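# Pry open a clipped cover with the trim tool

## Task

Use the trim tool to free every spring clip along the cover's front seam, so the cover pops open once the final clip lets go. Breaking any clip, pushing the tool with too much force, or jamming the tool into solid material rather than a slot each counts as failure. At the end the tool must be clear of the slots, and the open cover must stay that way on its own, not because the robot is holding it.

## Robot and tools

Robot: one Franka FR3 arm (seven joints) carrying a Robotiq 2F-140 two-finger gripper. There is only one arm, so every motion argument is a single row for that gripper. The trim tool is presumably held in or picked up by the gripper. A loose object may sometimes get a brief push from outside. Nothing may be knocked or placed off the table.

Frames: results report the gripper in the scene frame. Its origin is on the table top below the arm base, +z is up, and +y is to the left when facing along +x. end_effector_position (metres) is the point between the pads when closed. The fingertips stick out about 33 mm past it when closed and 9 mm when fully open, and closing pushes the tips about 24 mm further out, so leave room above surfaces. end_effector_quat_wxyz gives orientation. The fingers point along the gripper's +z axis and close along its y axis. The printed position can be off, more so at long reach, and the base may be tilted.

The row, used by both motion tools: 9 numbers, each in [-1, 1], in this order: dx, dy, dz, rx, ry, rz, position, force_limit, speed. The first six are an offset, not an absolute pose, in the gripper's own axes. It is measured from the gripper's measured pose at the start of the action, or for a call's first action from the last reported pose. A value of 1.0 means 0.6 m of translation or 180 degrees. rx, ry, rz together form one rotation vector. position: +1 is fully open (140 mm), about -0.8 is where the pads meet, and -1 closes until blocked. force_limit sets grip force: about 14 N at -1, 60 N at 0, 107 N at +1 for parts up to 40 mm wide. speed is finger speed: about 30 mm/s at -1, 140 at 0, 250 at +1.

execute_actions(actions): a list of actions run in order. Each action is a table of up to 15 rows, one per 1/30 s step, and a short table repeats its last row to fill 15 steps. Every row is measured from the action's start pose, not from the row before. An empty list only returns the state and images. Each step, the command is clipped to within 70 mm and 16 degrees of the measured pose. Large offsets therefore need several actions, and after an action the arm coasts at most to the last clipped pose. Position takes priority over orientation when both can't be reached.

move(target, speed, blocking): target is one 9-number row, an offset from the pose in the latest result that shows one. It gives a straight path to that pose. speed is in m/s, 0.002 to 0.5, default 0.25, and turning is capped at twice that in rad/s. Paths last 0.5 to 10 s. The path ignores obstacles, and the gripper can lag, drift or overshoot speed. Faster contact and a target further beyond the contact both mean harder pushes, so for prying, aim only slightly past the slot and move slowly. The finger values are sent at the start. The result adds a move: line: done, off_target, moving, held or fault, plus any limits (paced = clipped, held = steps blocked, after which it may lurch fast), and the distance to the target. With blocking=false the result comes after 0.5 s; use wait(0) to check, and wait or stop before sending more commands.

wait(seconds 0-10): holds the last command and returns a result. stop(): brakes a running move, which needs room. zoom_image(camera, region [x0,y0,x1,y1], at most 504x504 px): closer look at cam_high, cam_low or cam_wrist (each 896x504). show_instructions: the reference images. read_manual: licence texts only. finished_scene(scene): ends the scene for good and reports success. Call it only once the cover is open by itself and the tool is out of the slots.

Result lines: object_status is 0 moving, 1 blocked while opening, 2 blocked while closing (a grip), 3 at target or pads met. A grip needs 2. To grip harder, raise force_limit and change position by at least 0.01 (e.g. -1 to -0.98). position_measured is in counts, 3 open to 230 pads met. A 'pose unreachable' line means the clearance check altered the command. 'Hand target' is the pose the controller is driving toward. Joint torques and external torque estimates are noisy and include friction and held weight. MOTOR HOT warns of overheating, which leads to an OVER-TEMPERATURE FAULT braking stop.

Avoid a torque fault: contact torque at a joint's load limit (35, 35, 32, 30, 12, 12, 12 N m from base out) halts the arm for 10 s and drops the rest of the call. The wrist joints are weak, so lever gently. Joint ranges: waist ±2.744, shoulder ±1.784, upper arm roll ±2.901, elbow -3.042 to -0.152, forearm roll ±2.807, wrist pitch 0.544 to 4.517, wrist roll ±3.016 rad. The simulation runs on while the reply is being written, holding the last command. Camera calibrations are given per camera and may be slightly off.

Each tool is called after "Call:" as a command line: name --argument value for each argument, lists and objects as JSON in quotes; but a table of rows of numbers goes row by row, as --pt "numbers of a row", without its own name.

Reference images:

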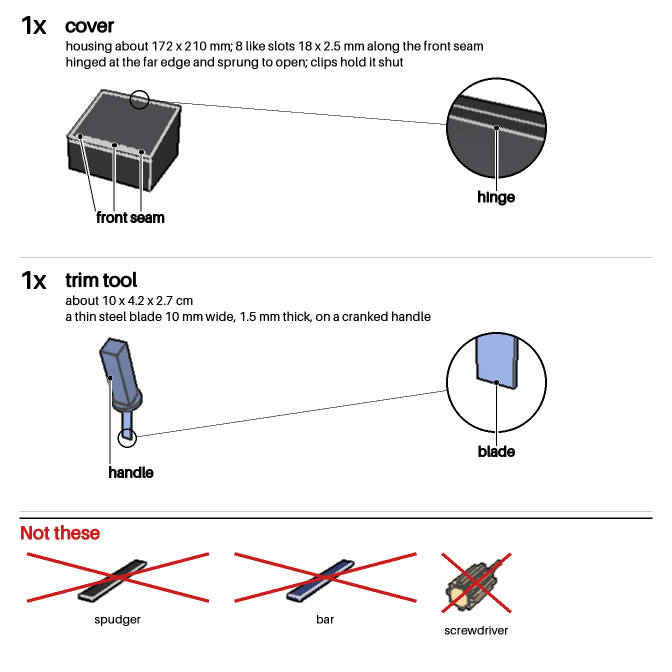

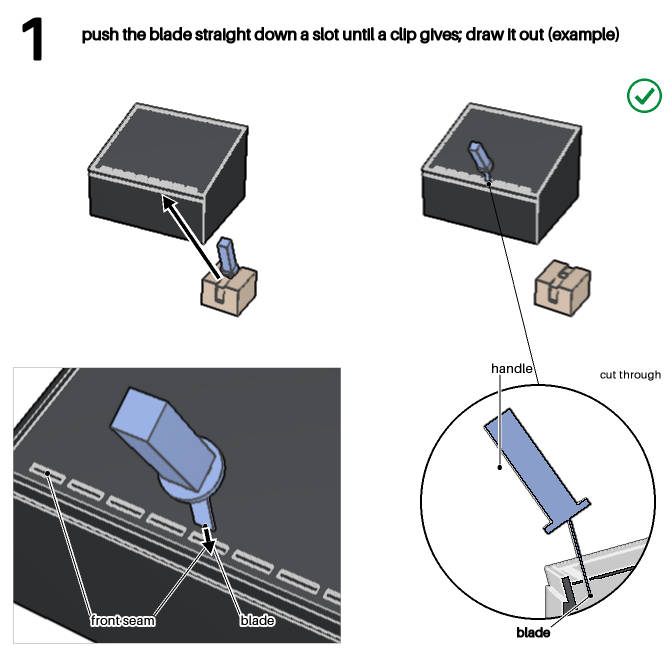

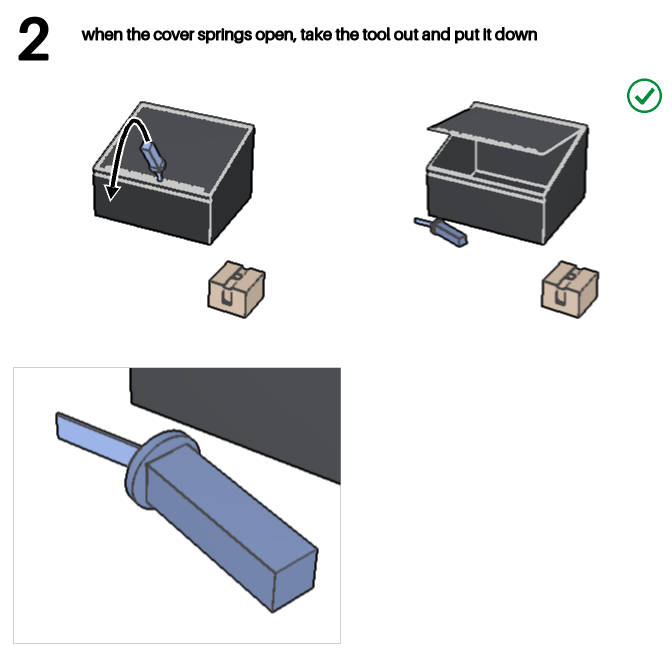

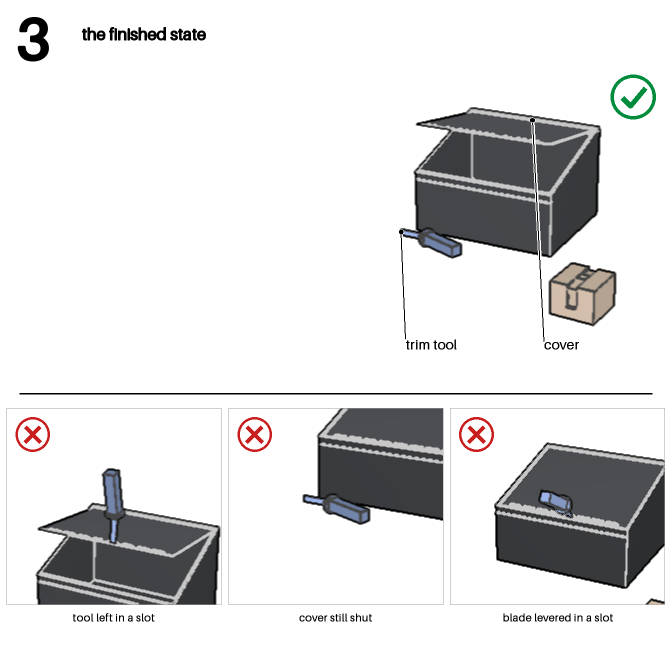

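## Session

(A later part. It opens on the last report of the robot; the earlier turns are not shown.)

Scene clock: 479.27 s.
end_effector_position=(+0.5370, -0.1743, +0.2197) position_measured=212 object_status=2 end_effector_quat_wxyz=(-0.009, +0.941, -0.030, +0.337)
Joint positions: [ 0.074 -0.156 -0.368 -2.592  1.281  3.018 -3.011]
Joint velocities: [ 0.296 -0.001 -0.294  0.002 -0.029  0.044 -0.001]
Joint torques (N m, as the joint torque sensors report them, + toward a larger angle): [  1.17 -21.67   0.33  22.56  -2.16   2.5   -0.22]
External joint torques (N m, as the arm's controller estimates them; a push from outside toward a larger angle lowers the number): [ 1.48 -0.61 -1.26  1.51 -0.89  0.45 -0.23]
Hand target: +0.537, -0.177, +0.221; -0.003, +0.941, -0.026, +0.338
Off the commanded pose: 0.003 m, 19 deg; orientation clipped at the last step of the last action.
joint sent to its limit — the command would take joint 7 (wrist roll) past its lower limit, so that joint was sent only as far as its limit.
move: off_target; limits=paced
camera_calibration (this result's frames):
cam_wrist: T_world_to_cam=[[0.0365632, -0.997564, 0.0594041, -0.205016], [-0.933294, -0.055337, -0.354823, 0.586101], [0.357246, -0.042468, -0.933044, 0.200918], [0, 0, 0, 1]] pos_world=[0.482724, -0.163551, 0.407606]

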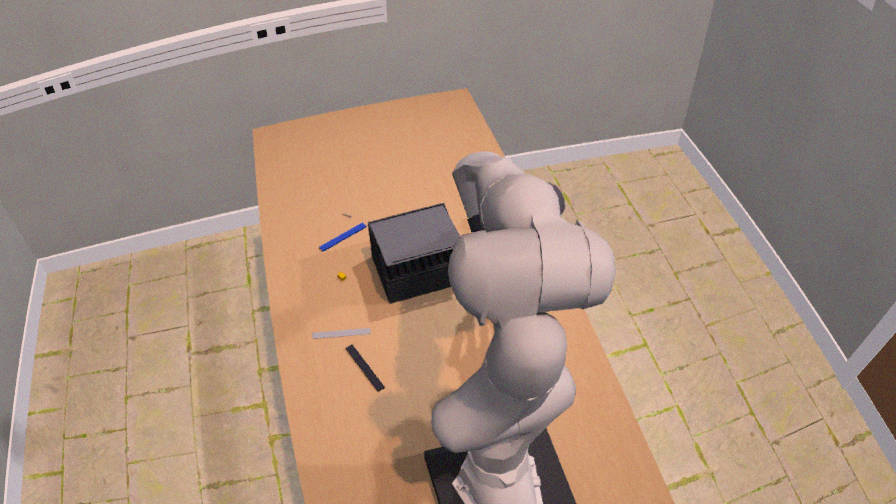

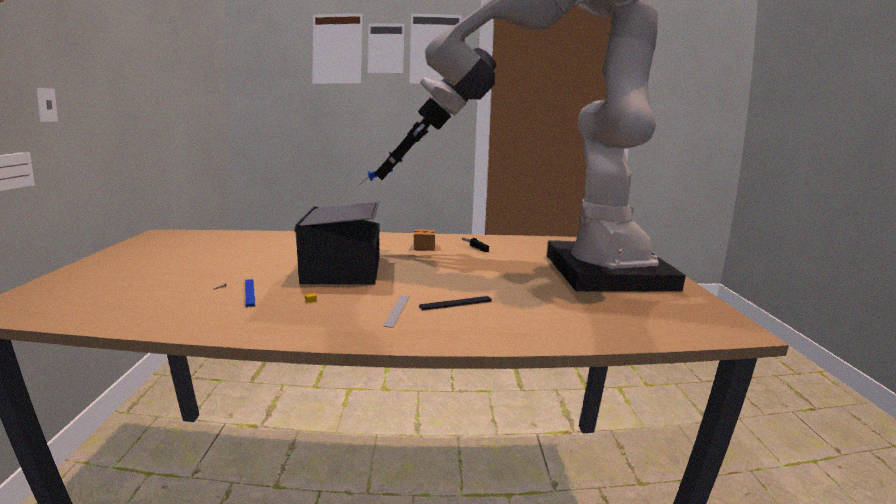

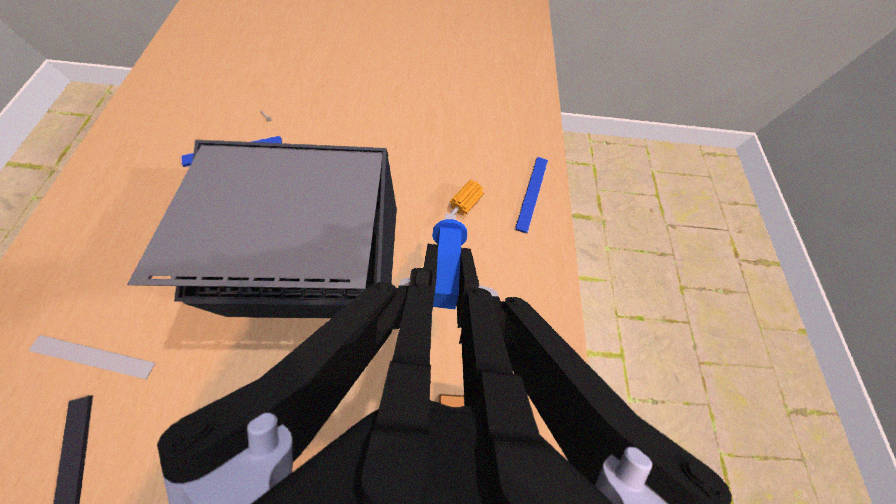

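Call:
move --target '[-0.107,-0.25,-0.119,-0.247,0.101,0.202,-1,0.8,-0.6]' --speed 0.15

Scene clock: 498.90 s.
end_effector_position=(+0.4482, -0.0256, +0.2388) position_measured=212 object_status=2 end_effector_quat_wxyz=(+0.251, +0.759, -0.429, +0.421)
Joint positions: [ 0.518  0.333  0.118 -2.361  1.938  4.308 -2.074]
Joint velocities: [ 0.    -0.001  0.001 -0.     0.003  0.012  0.016]
Joint torques (N m, as the joint torque sensors report them, + toward a larger angle): [  0.28 -30.56  -1.29  15.35  -0.6    3.6    0.6 ]
External joint torques (N m, as the arm's controller estimates them; a push from outside toward a larger angle lowers the number): [ 0.71  1.89 -0.89  1.78  0.86  0.44  0.57]
Hand target: +0.447, -0.026, +0.239; +0.252, +0.755, -0.434, +0.423
Off the commanded pose: 0.006 m, 1 deg.
move: off_target
camera_calibration (this result's frames):
cam_wrist: T_world_to_cam=[[-0.82748, -0.543947, 0.13928, 0.325222], [-0.495496, 0.590712, -0.636822, 0.405919], [0.264123, -0.595971, -0.758326, 0.242557], [0, 0, 0, 1]] pos_world=[0.406181, 0.0816787, 0.397139]

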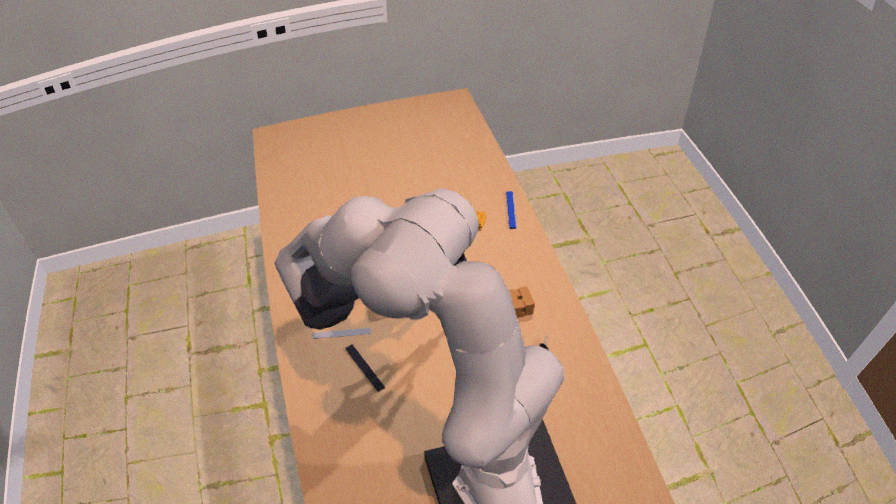

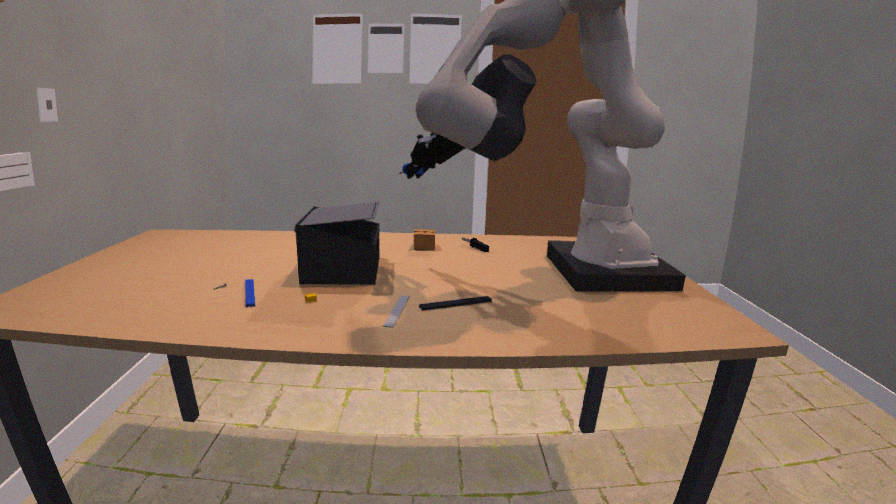

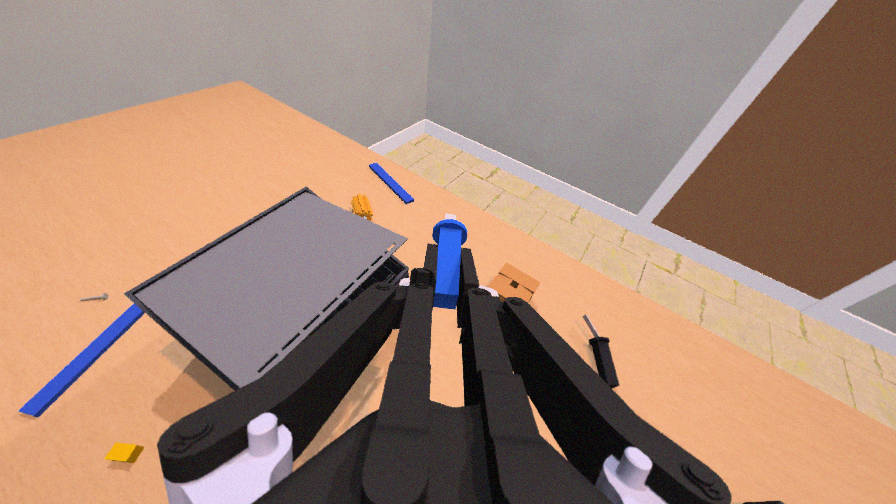

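Call:
move --target '[-0.27,-0.006,0.165,0,0,0,-1,0.8,-0.6]' --speed 0.12

Call:
zoom_image --camera "cam_low" --region '[360,200,520,300]'

Scene clock: 504.53 s.
end_effector_position=(+0.4499, -0.0292, +0.0541) position_measured=212 object_status=2 end_effector_quat_wxyz=(+0.258, +0.758, -0.424, +0.423)
Joint positions: [ 0.599  0.85   0.055 -2.26   1.744  4.21  -1.636]
Joint velocities: [-0.    -0.001 -0.     0.001 -0.004 -0.001  0.033]
Joint torques (N m, as the joint torque sensors report them, + toward a larger angle): [  0.51 -36.37  -2.79   7.9   -1.07   2.8    0.51]
External joint torques (N m, as the arm's controller estimates them; a push from outside toward a larger angle lowers the number): [ 1.08  1.58 -0.96  1.14 -0.95 -0.6   0.48]
Hand target: +0.451, -0.029, +0.053; +0.254, +0.756, -0.428, +0.425
Off the commanded pose: 0.006 m, 1 deg.
move: off_target
camera_calibration (this result's frames):
cam_wrist: T_world_to_cam=[[-0.825457, -0.543569, 0.152159, 0.348793], [-0.500275, 0.579659, -0.643211, 0.293363], [0.26143, -0.607065, -0.750418, 0.100365], [0, 0, 0, 1]] pos_world=[0.408437, 0.0804707, 0.210938]

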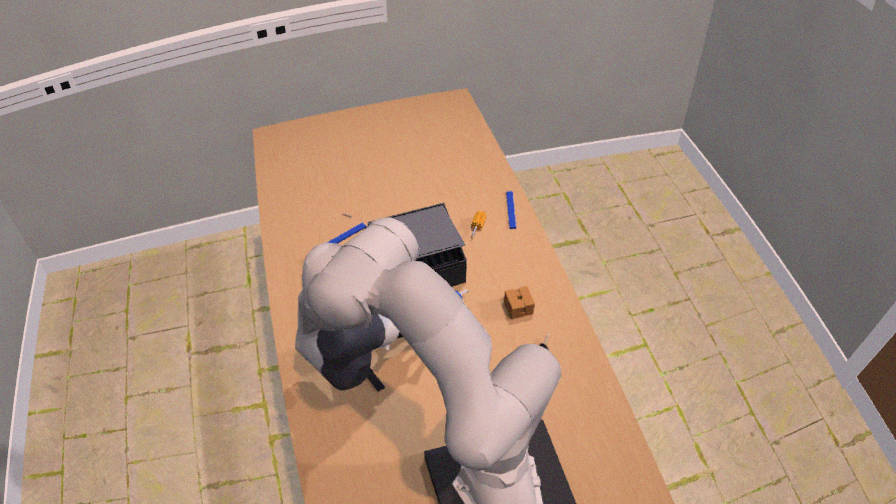

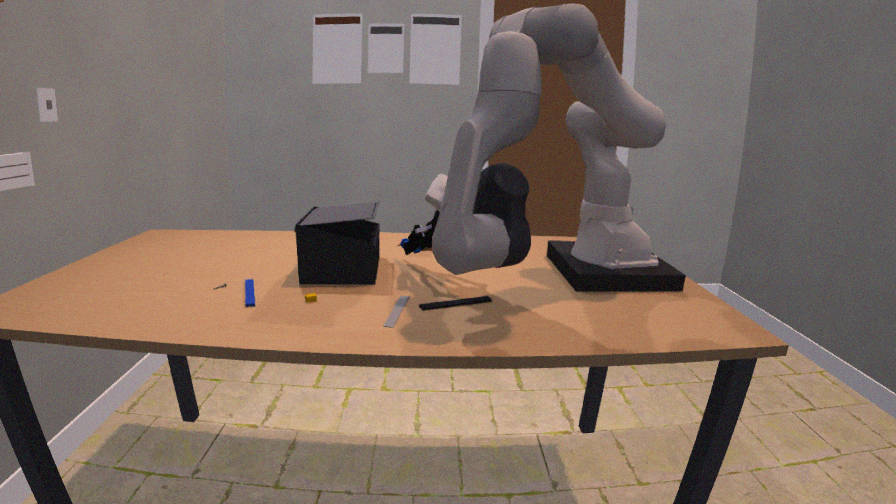

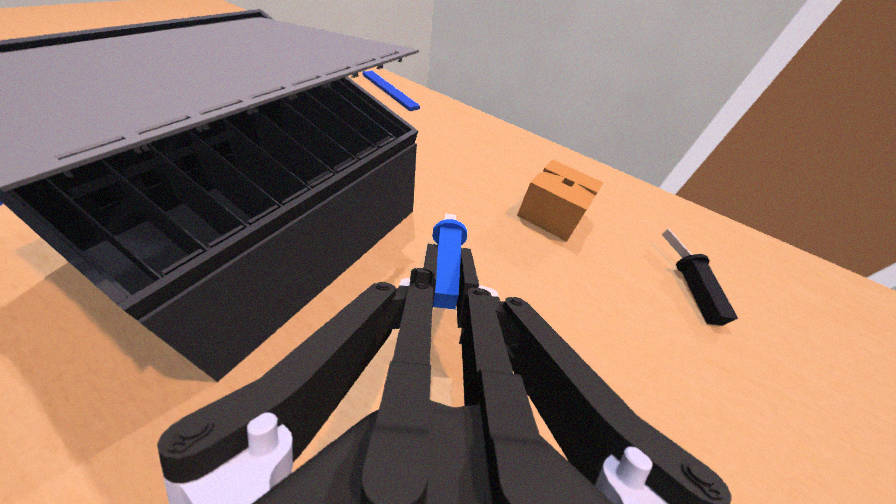

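Region (360, 200, 520, 300) of cam_low's 896x504 image, scaled by 3.150, with more detail than that image has; it fills the top 315 rows of this view, and the rest is white.

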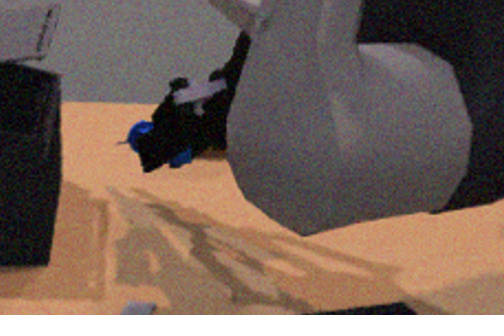

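Call:
move --target '[-0.036,-0.001,0.0212,0,0,0,-1,0.8,-0.6]' --speed 0.015

Call:
zoom_image --camera "cam_low" --region '[380,220,460,280]'

Scene clock: 511.03 s.
end_effector_position=(+0.4489, -0.0305, +0.0309) position_measured=212 object_status=2 end_effector_quat_wxyz=(+0.261, +0.758, -0.422, +0.422)
Joint positions: [ 0.599  0.922  0.055 -2.223  1.727  4.21  -1.605]
Joint velocities: [ 0.     0.003 -0.     0.002 -0.002  0.001  0.007]
Joint torques (N m, as the joint torque sensors report them, + toward a larger angle): [  0.37 -37.44  -2.42   7.76  -0.94   2.85   0.62]
External joint torques (N m, as the arm's controller estimates them; a push from outside toward a larger angle lowers the number): [ 0.9   0.98 -0.54  1.67 -0.95 -0.55  0.59]
Hand target: +0.450, -0.029, +0.029; +0.258, +0.758, -0.424, +0.423
Off the commanded pose: 0.002 m, 0 deg.
move: done
camera_calibration (this result's frames):
cam_wrist: T_world_to_cam=[[-0.825111, -0.542023, 0.159386, 0.350415], [-0.502907, 0.576083, -0.64437, 0.279807], [0.257443, -0.611833, -0.747919, 0.0840066], [0, 0, 0, 1]] pos_world=[0.408221, 0.0801389, 0.187278]

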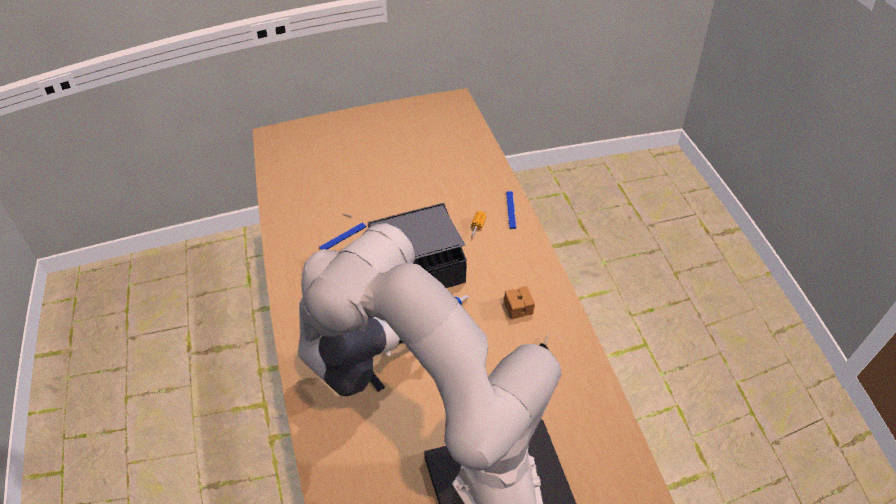

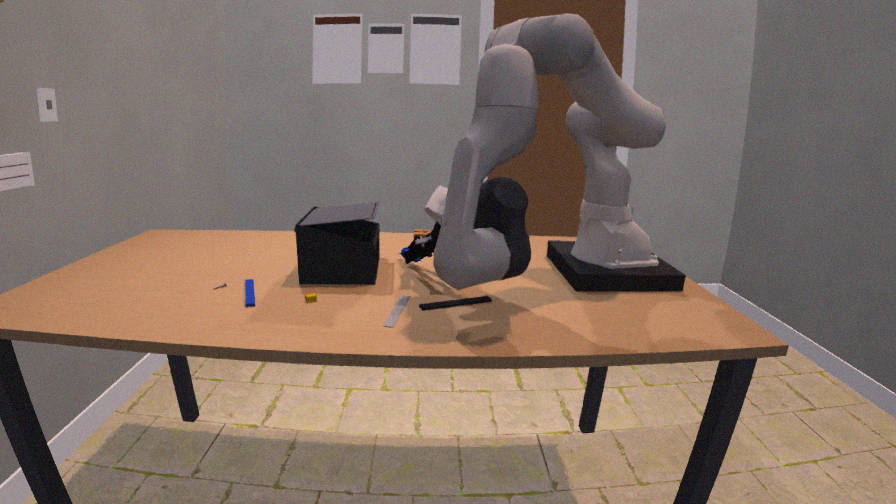

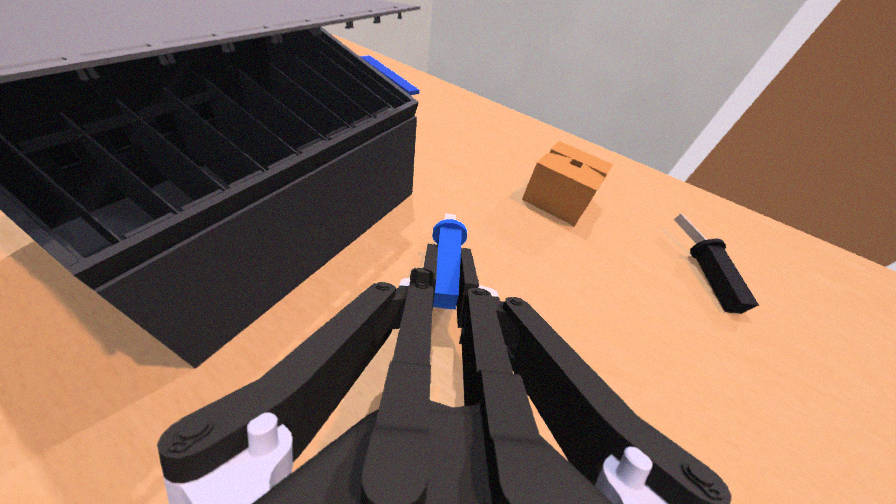

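Region (380, 220, 460, 280) of cam_low's 896x504 image, scaled by 6.300, with more detail than that image has; it fills the top 378 rows of this view, and the rest is white.

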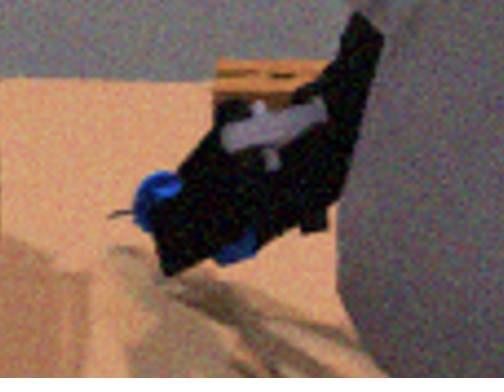

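Fingertips are near the table. Release slowly.

Call:
execute_actions --actions '[[[0,0,0,0,0,0,-0.3,0,-1]],[[0,0,0,0,0,0,-0.3,0,-1]]]'

Call:
move --target '[0.1,0,-0.08,0,0,0,-0.3,0,-1]' --speed 0.08

Scene clock: 514.30 s.
end_effector_position=(+0.4491, -0.0303, +0.0309) position_measured=167 object_status=0 end_effector_quat_wxyz=(+0.260, +0.758, -0.423, +0.423)
Joint positions: [ 0.599  0.922  0.055 -2.223  1.727  4.21  -1.603]
Joint velocities: [ 0.     0.001  0.001  0.    -0.001  0.001  0.   ]
Joint torques (N m, as the joint torque sensors report them, + toward a larger angle): [ -0.77 -38.82  -1.96   7.16   0.05   3.21   0.15]
External joint torques (N m, as the arm's controller estimates them; a push from outside toward a larger angle lowers the number): [-0.21 -0.54 -0.07  1.12  0.03 -0.17  0.12]
External joint torques at the end of the 1st action: [-0.18 -0.12  0.22  0.65  0.09 -0.14 -0.02]
Hand target: +0.449, -0.030, +0.031; +0.260, +0.758, -0.423, +0.423
Off the commanded pose: 0.000 m, 0 deg.
camera_calibration (this result's frames):
cam_wrist: T_world_to_cam=[[-0.825928, -0.54152, 0.15684, 0.3512], [-0.500983, 0.577372, -0.644716, 0.278999], [0.258572, -0.611063, -0.748159, 0.0835543], [0, 0, 0, 1]] pos_world=[0.408235, 0.0801527, 0.187305]

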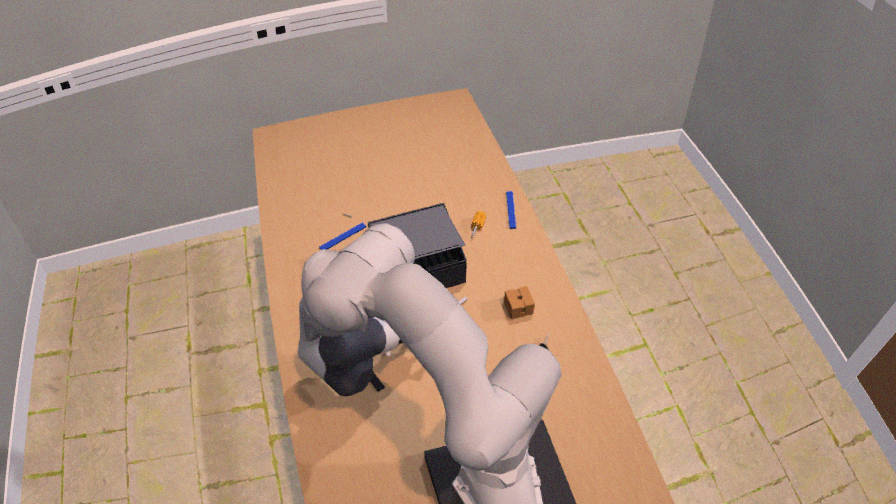

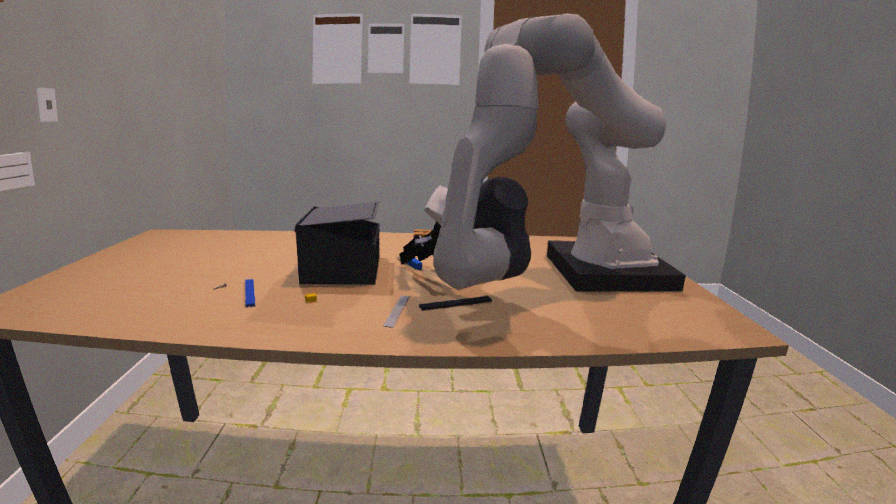

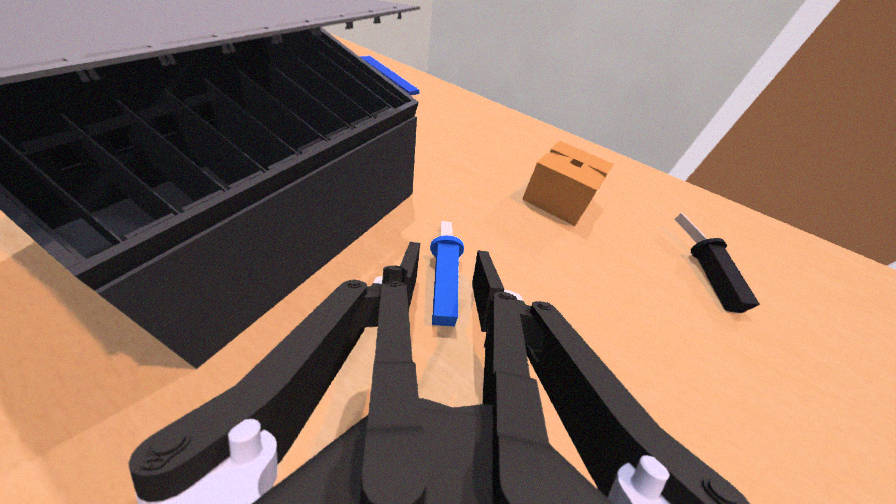

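Scene clock: 515.80 s.
end_effector_position=(+0.4464, -0.0186, +0.1042) position_measured=167 object_status=3 end_effector_quat_wxyz=(+0.255, +0.757, -0.428, +0.423)
Joint positions: [ 0.59   0.708  0.084 -2.306  1.81   4.242 -1.731]
Joint velocities: [ 0.    -0.     0.     0.     0.005 -0.001 -0.032]
Joint torques (N m, as the joint torque sensors report them, + toward a larger angle): [ -1.61 -38.58  -0.32   8.91   0.56   3.75  -0.28]
External joint torques (N m, as the arm's controller estimates them; a push from outside toward a larger angle lowers the number): [-1.2  -1.66  0.73  0.48  1.01  0.38 -0.3 ]
Hand target: +0.445, -0.019, +0.106; +0.260, +0.758, -0.424, +0.422
Off the commanded pose: 0.003 m, 1 deg.
move: done
camera_calibration (this result's frames):
cam_wrist: T_world_to_cam=[[-0.828896, -0.540579, 0.143895, 0.34646], [-0.493581, 0.585696, -0.642914, 0.314764], [0.263267, -0.603932, -0.752301, 0.144748], [0, 0, 0, 1]] pos_world=[0.404434, 0.0903512, 0.261406]

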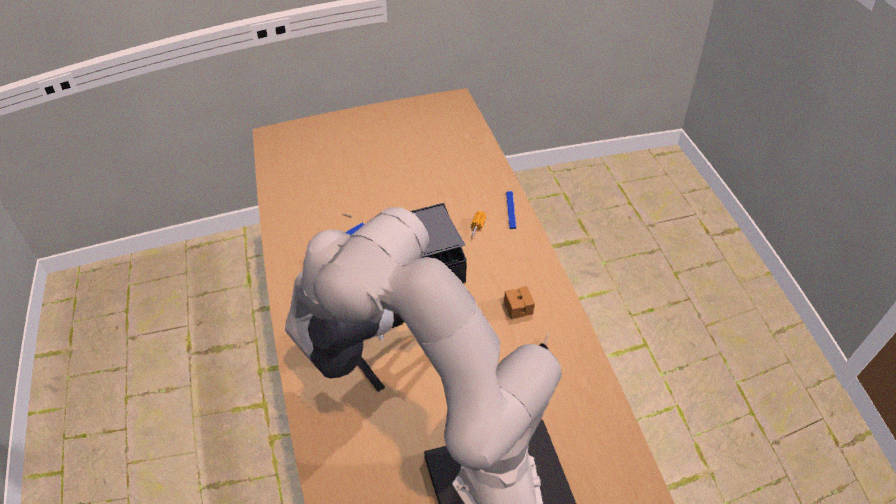

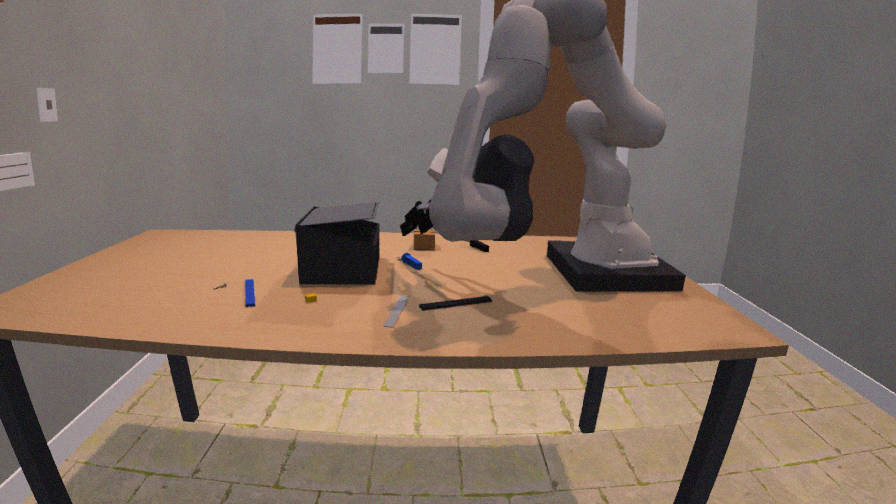

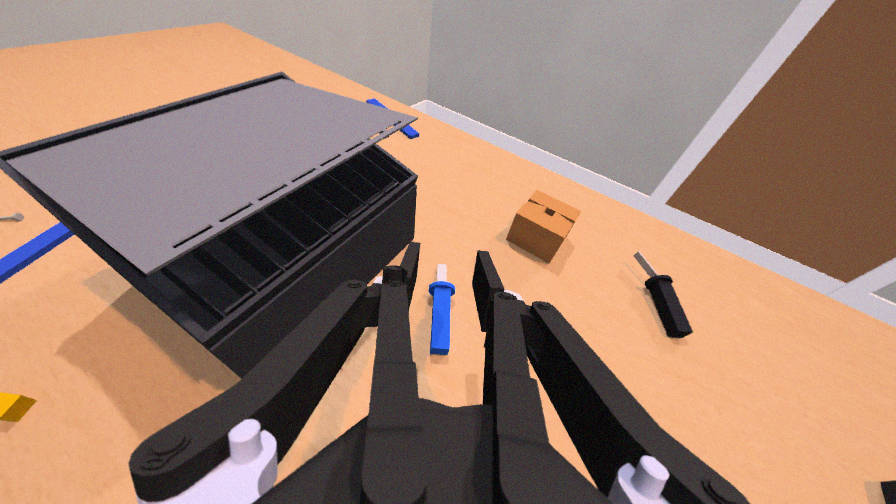

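Call:
finished_scene --scene 1

The scene is finished: the task was done.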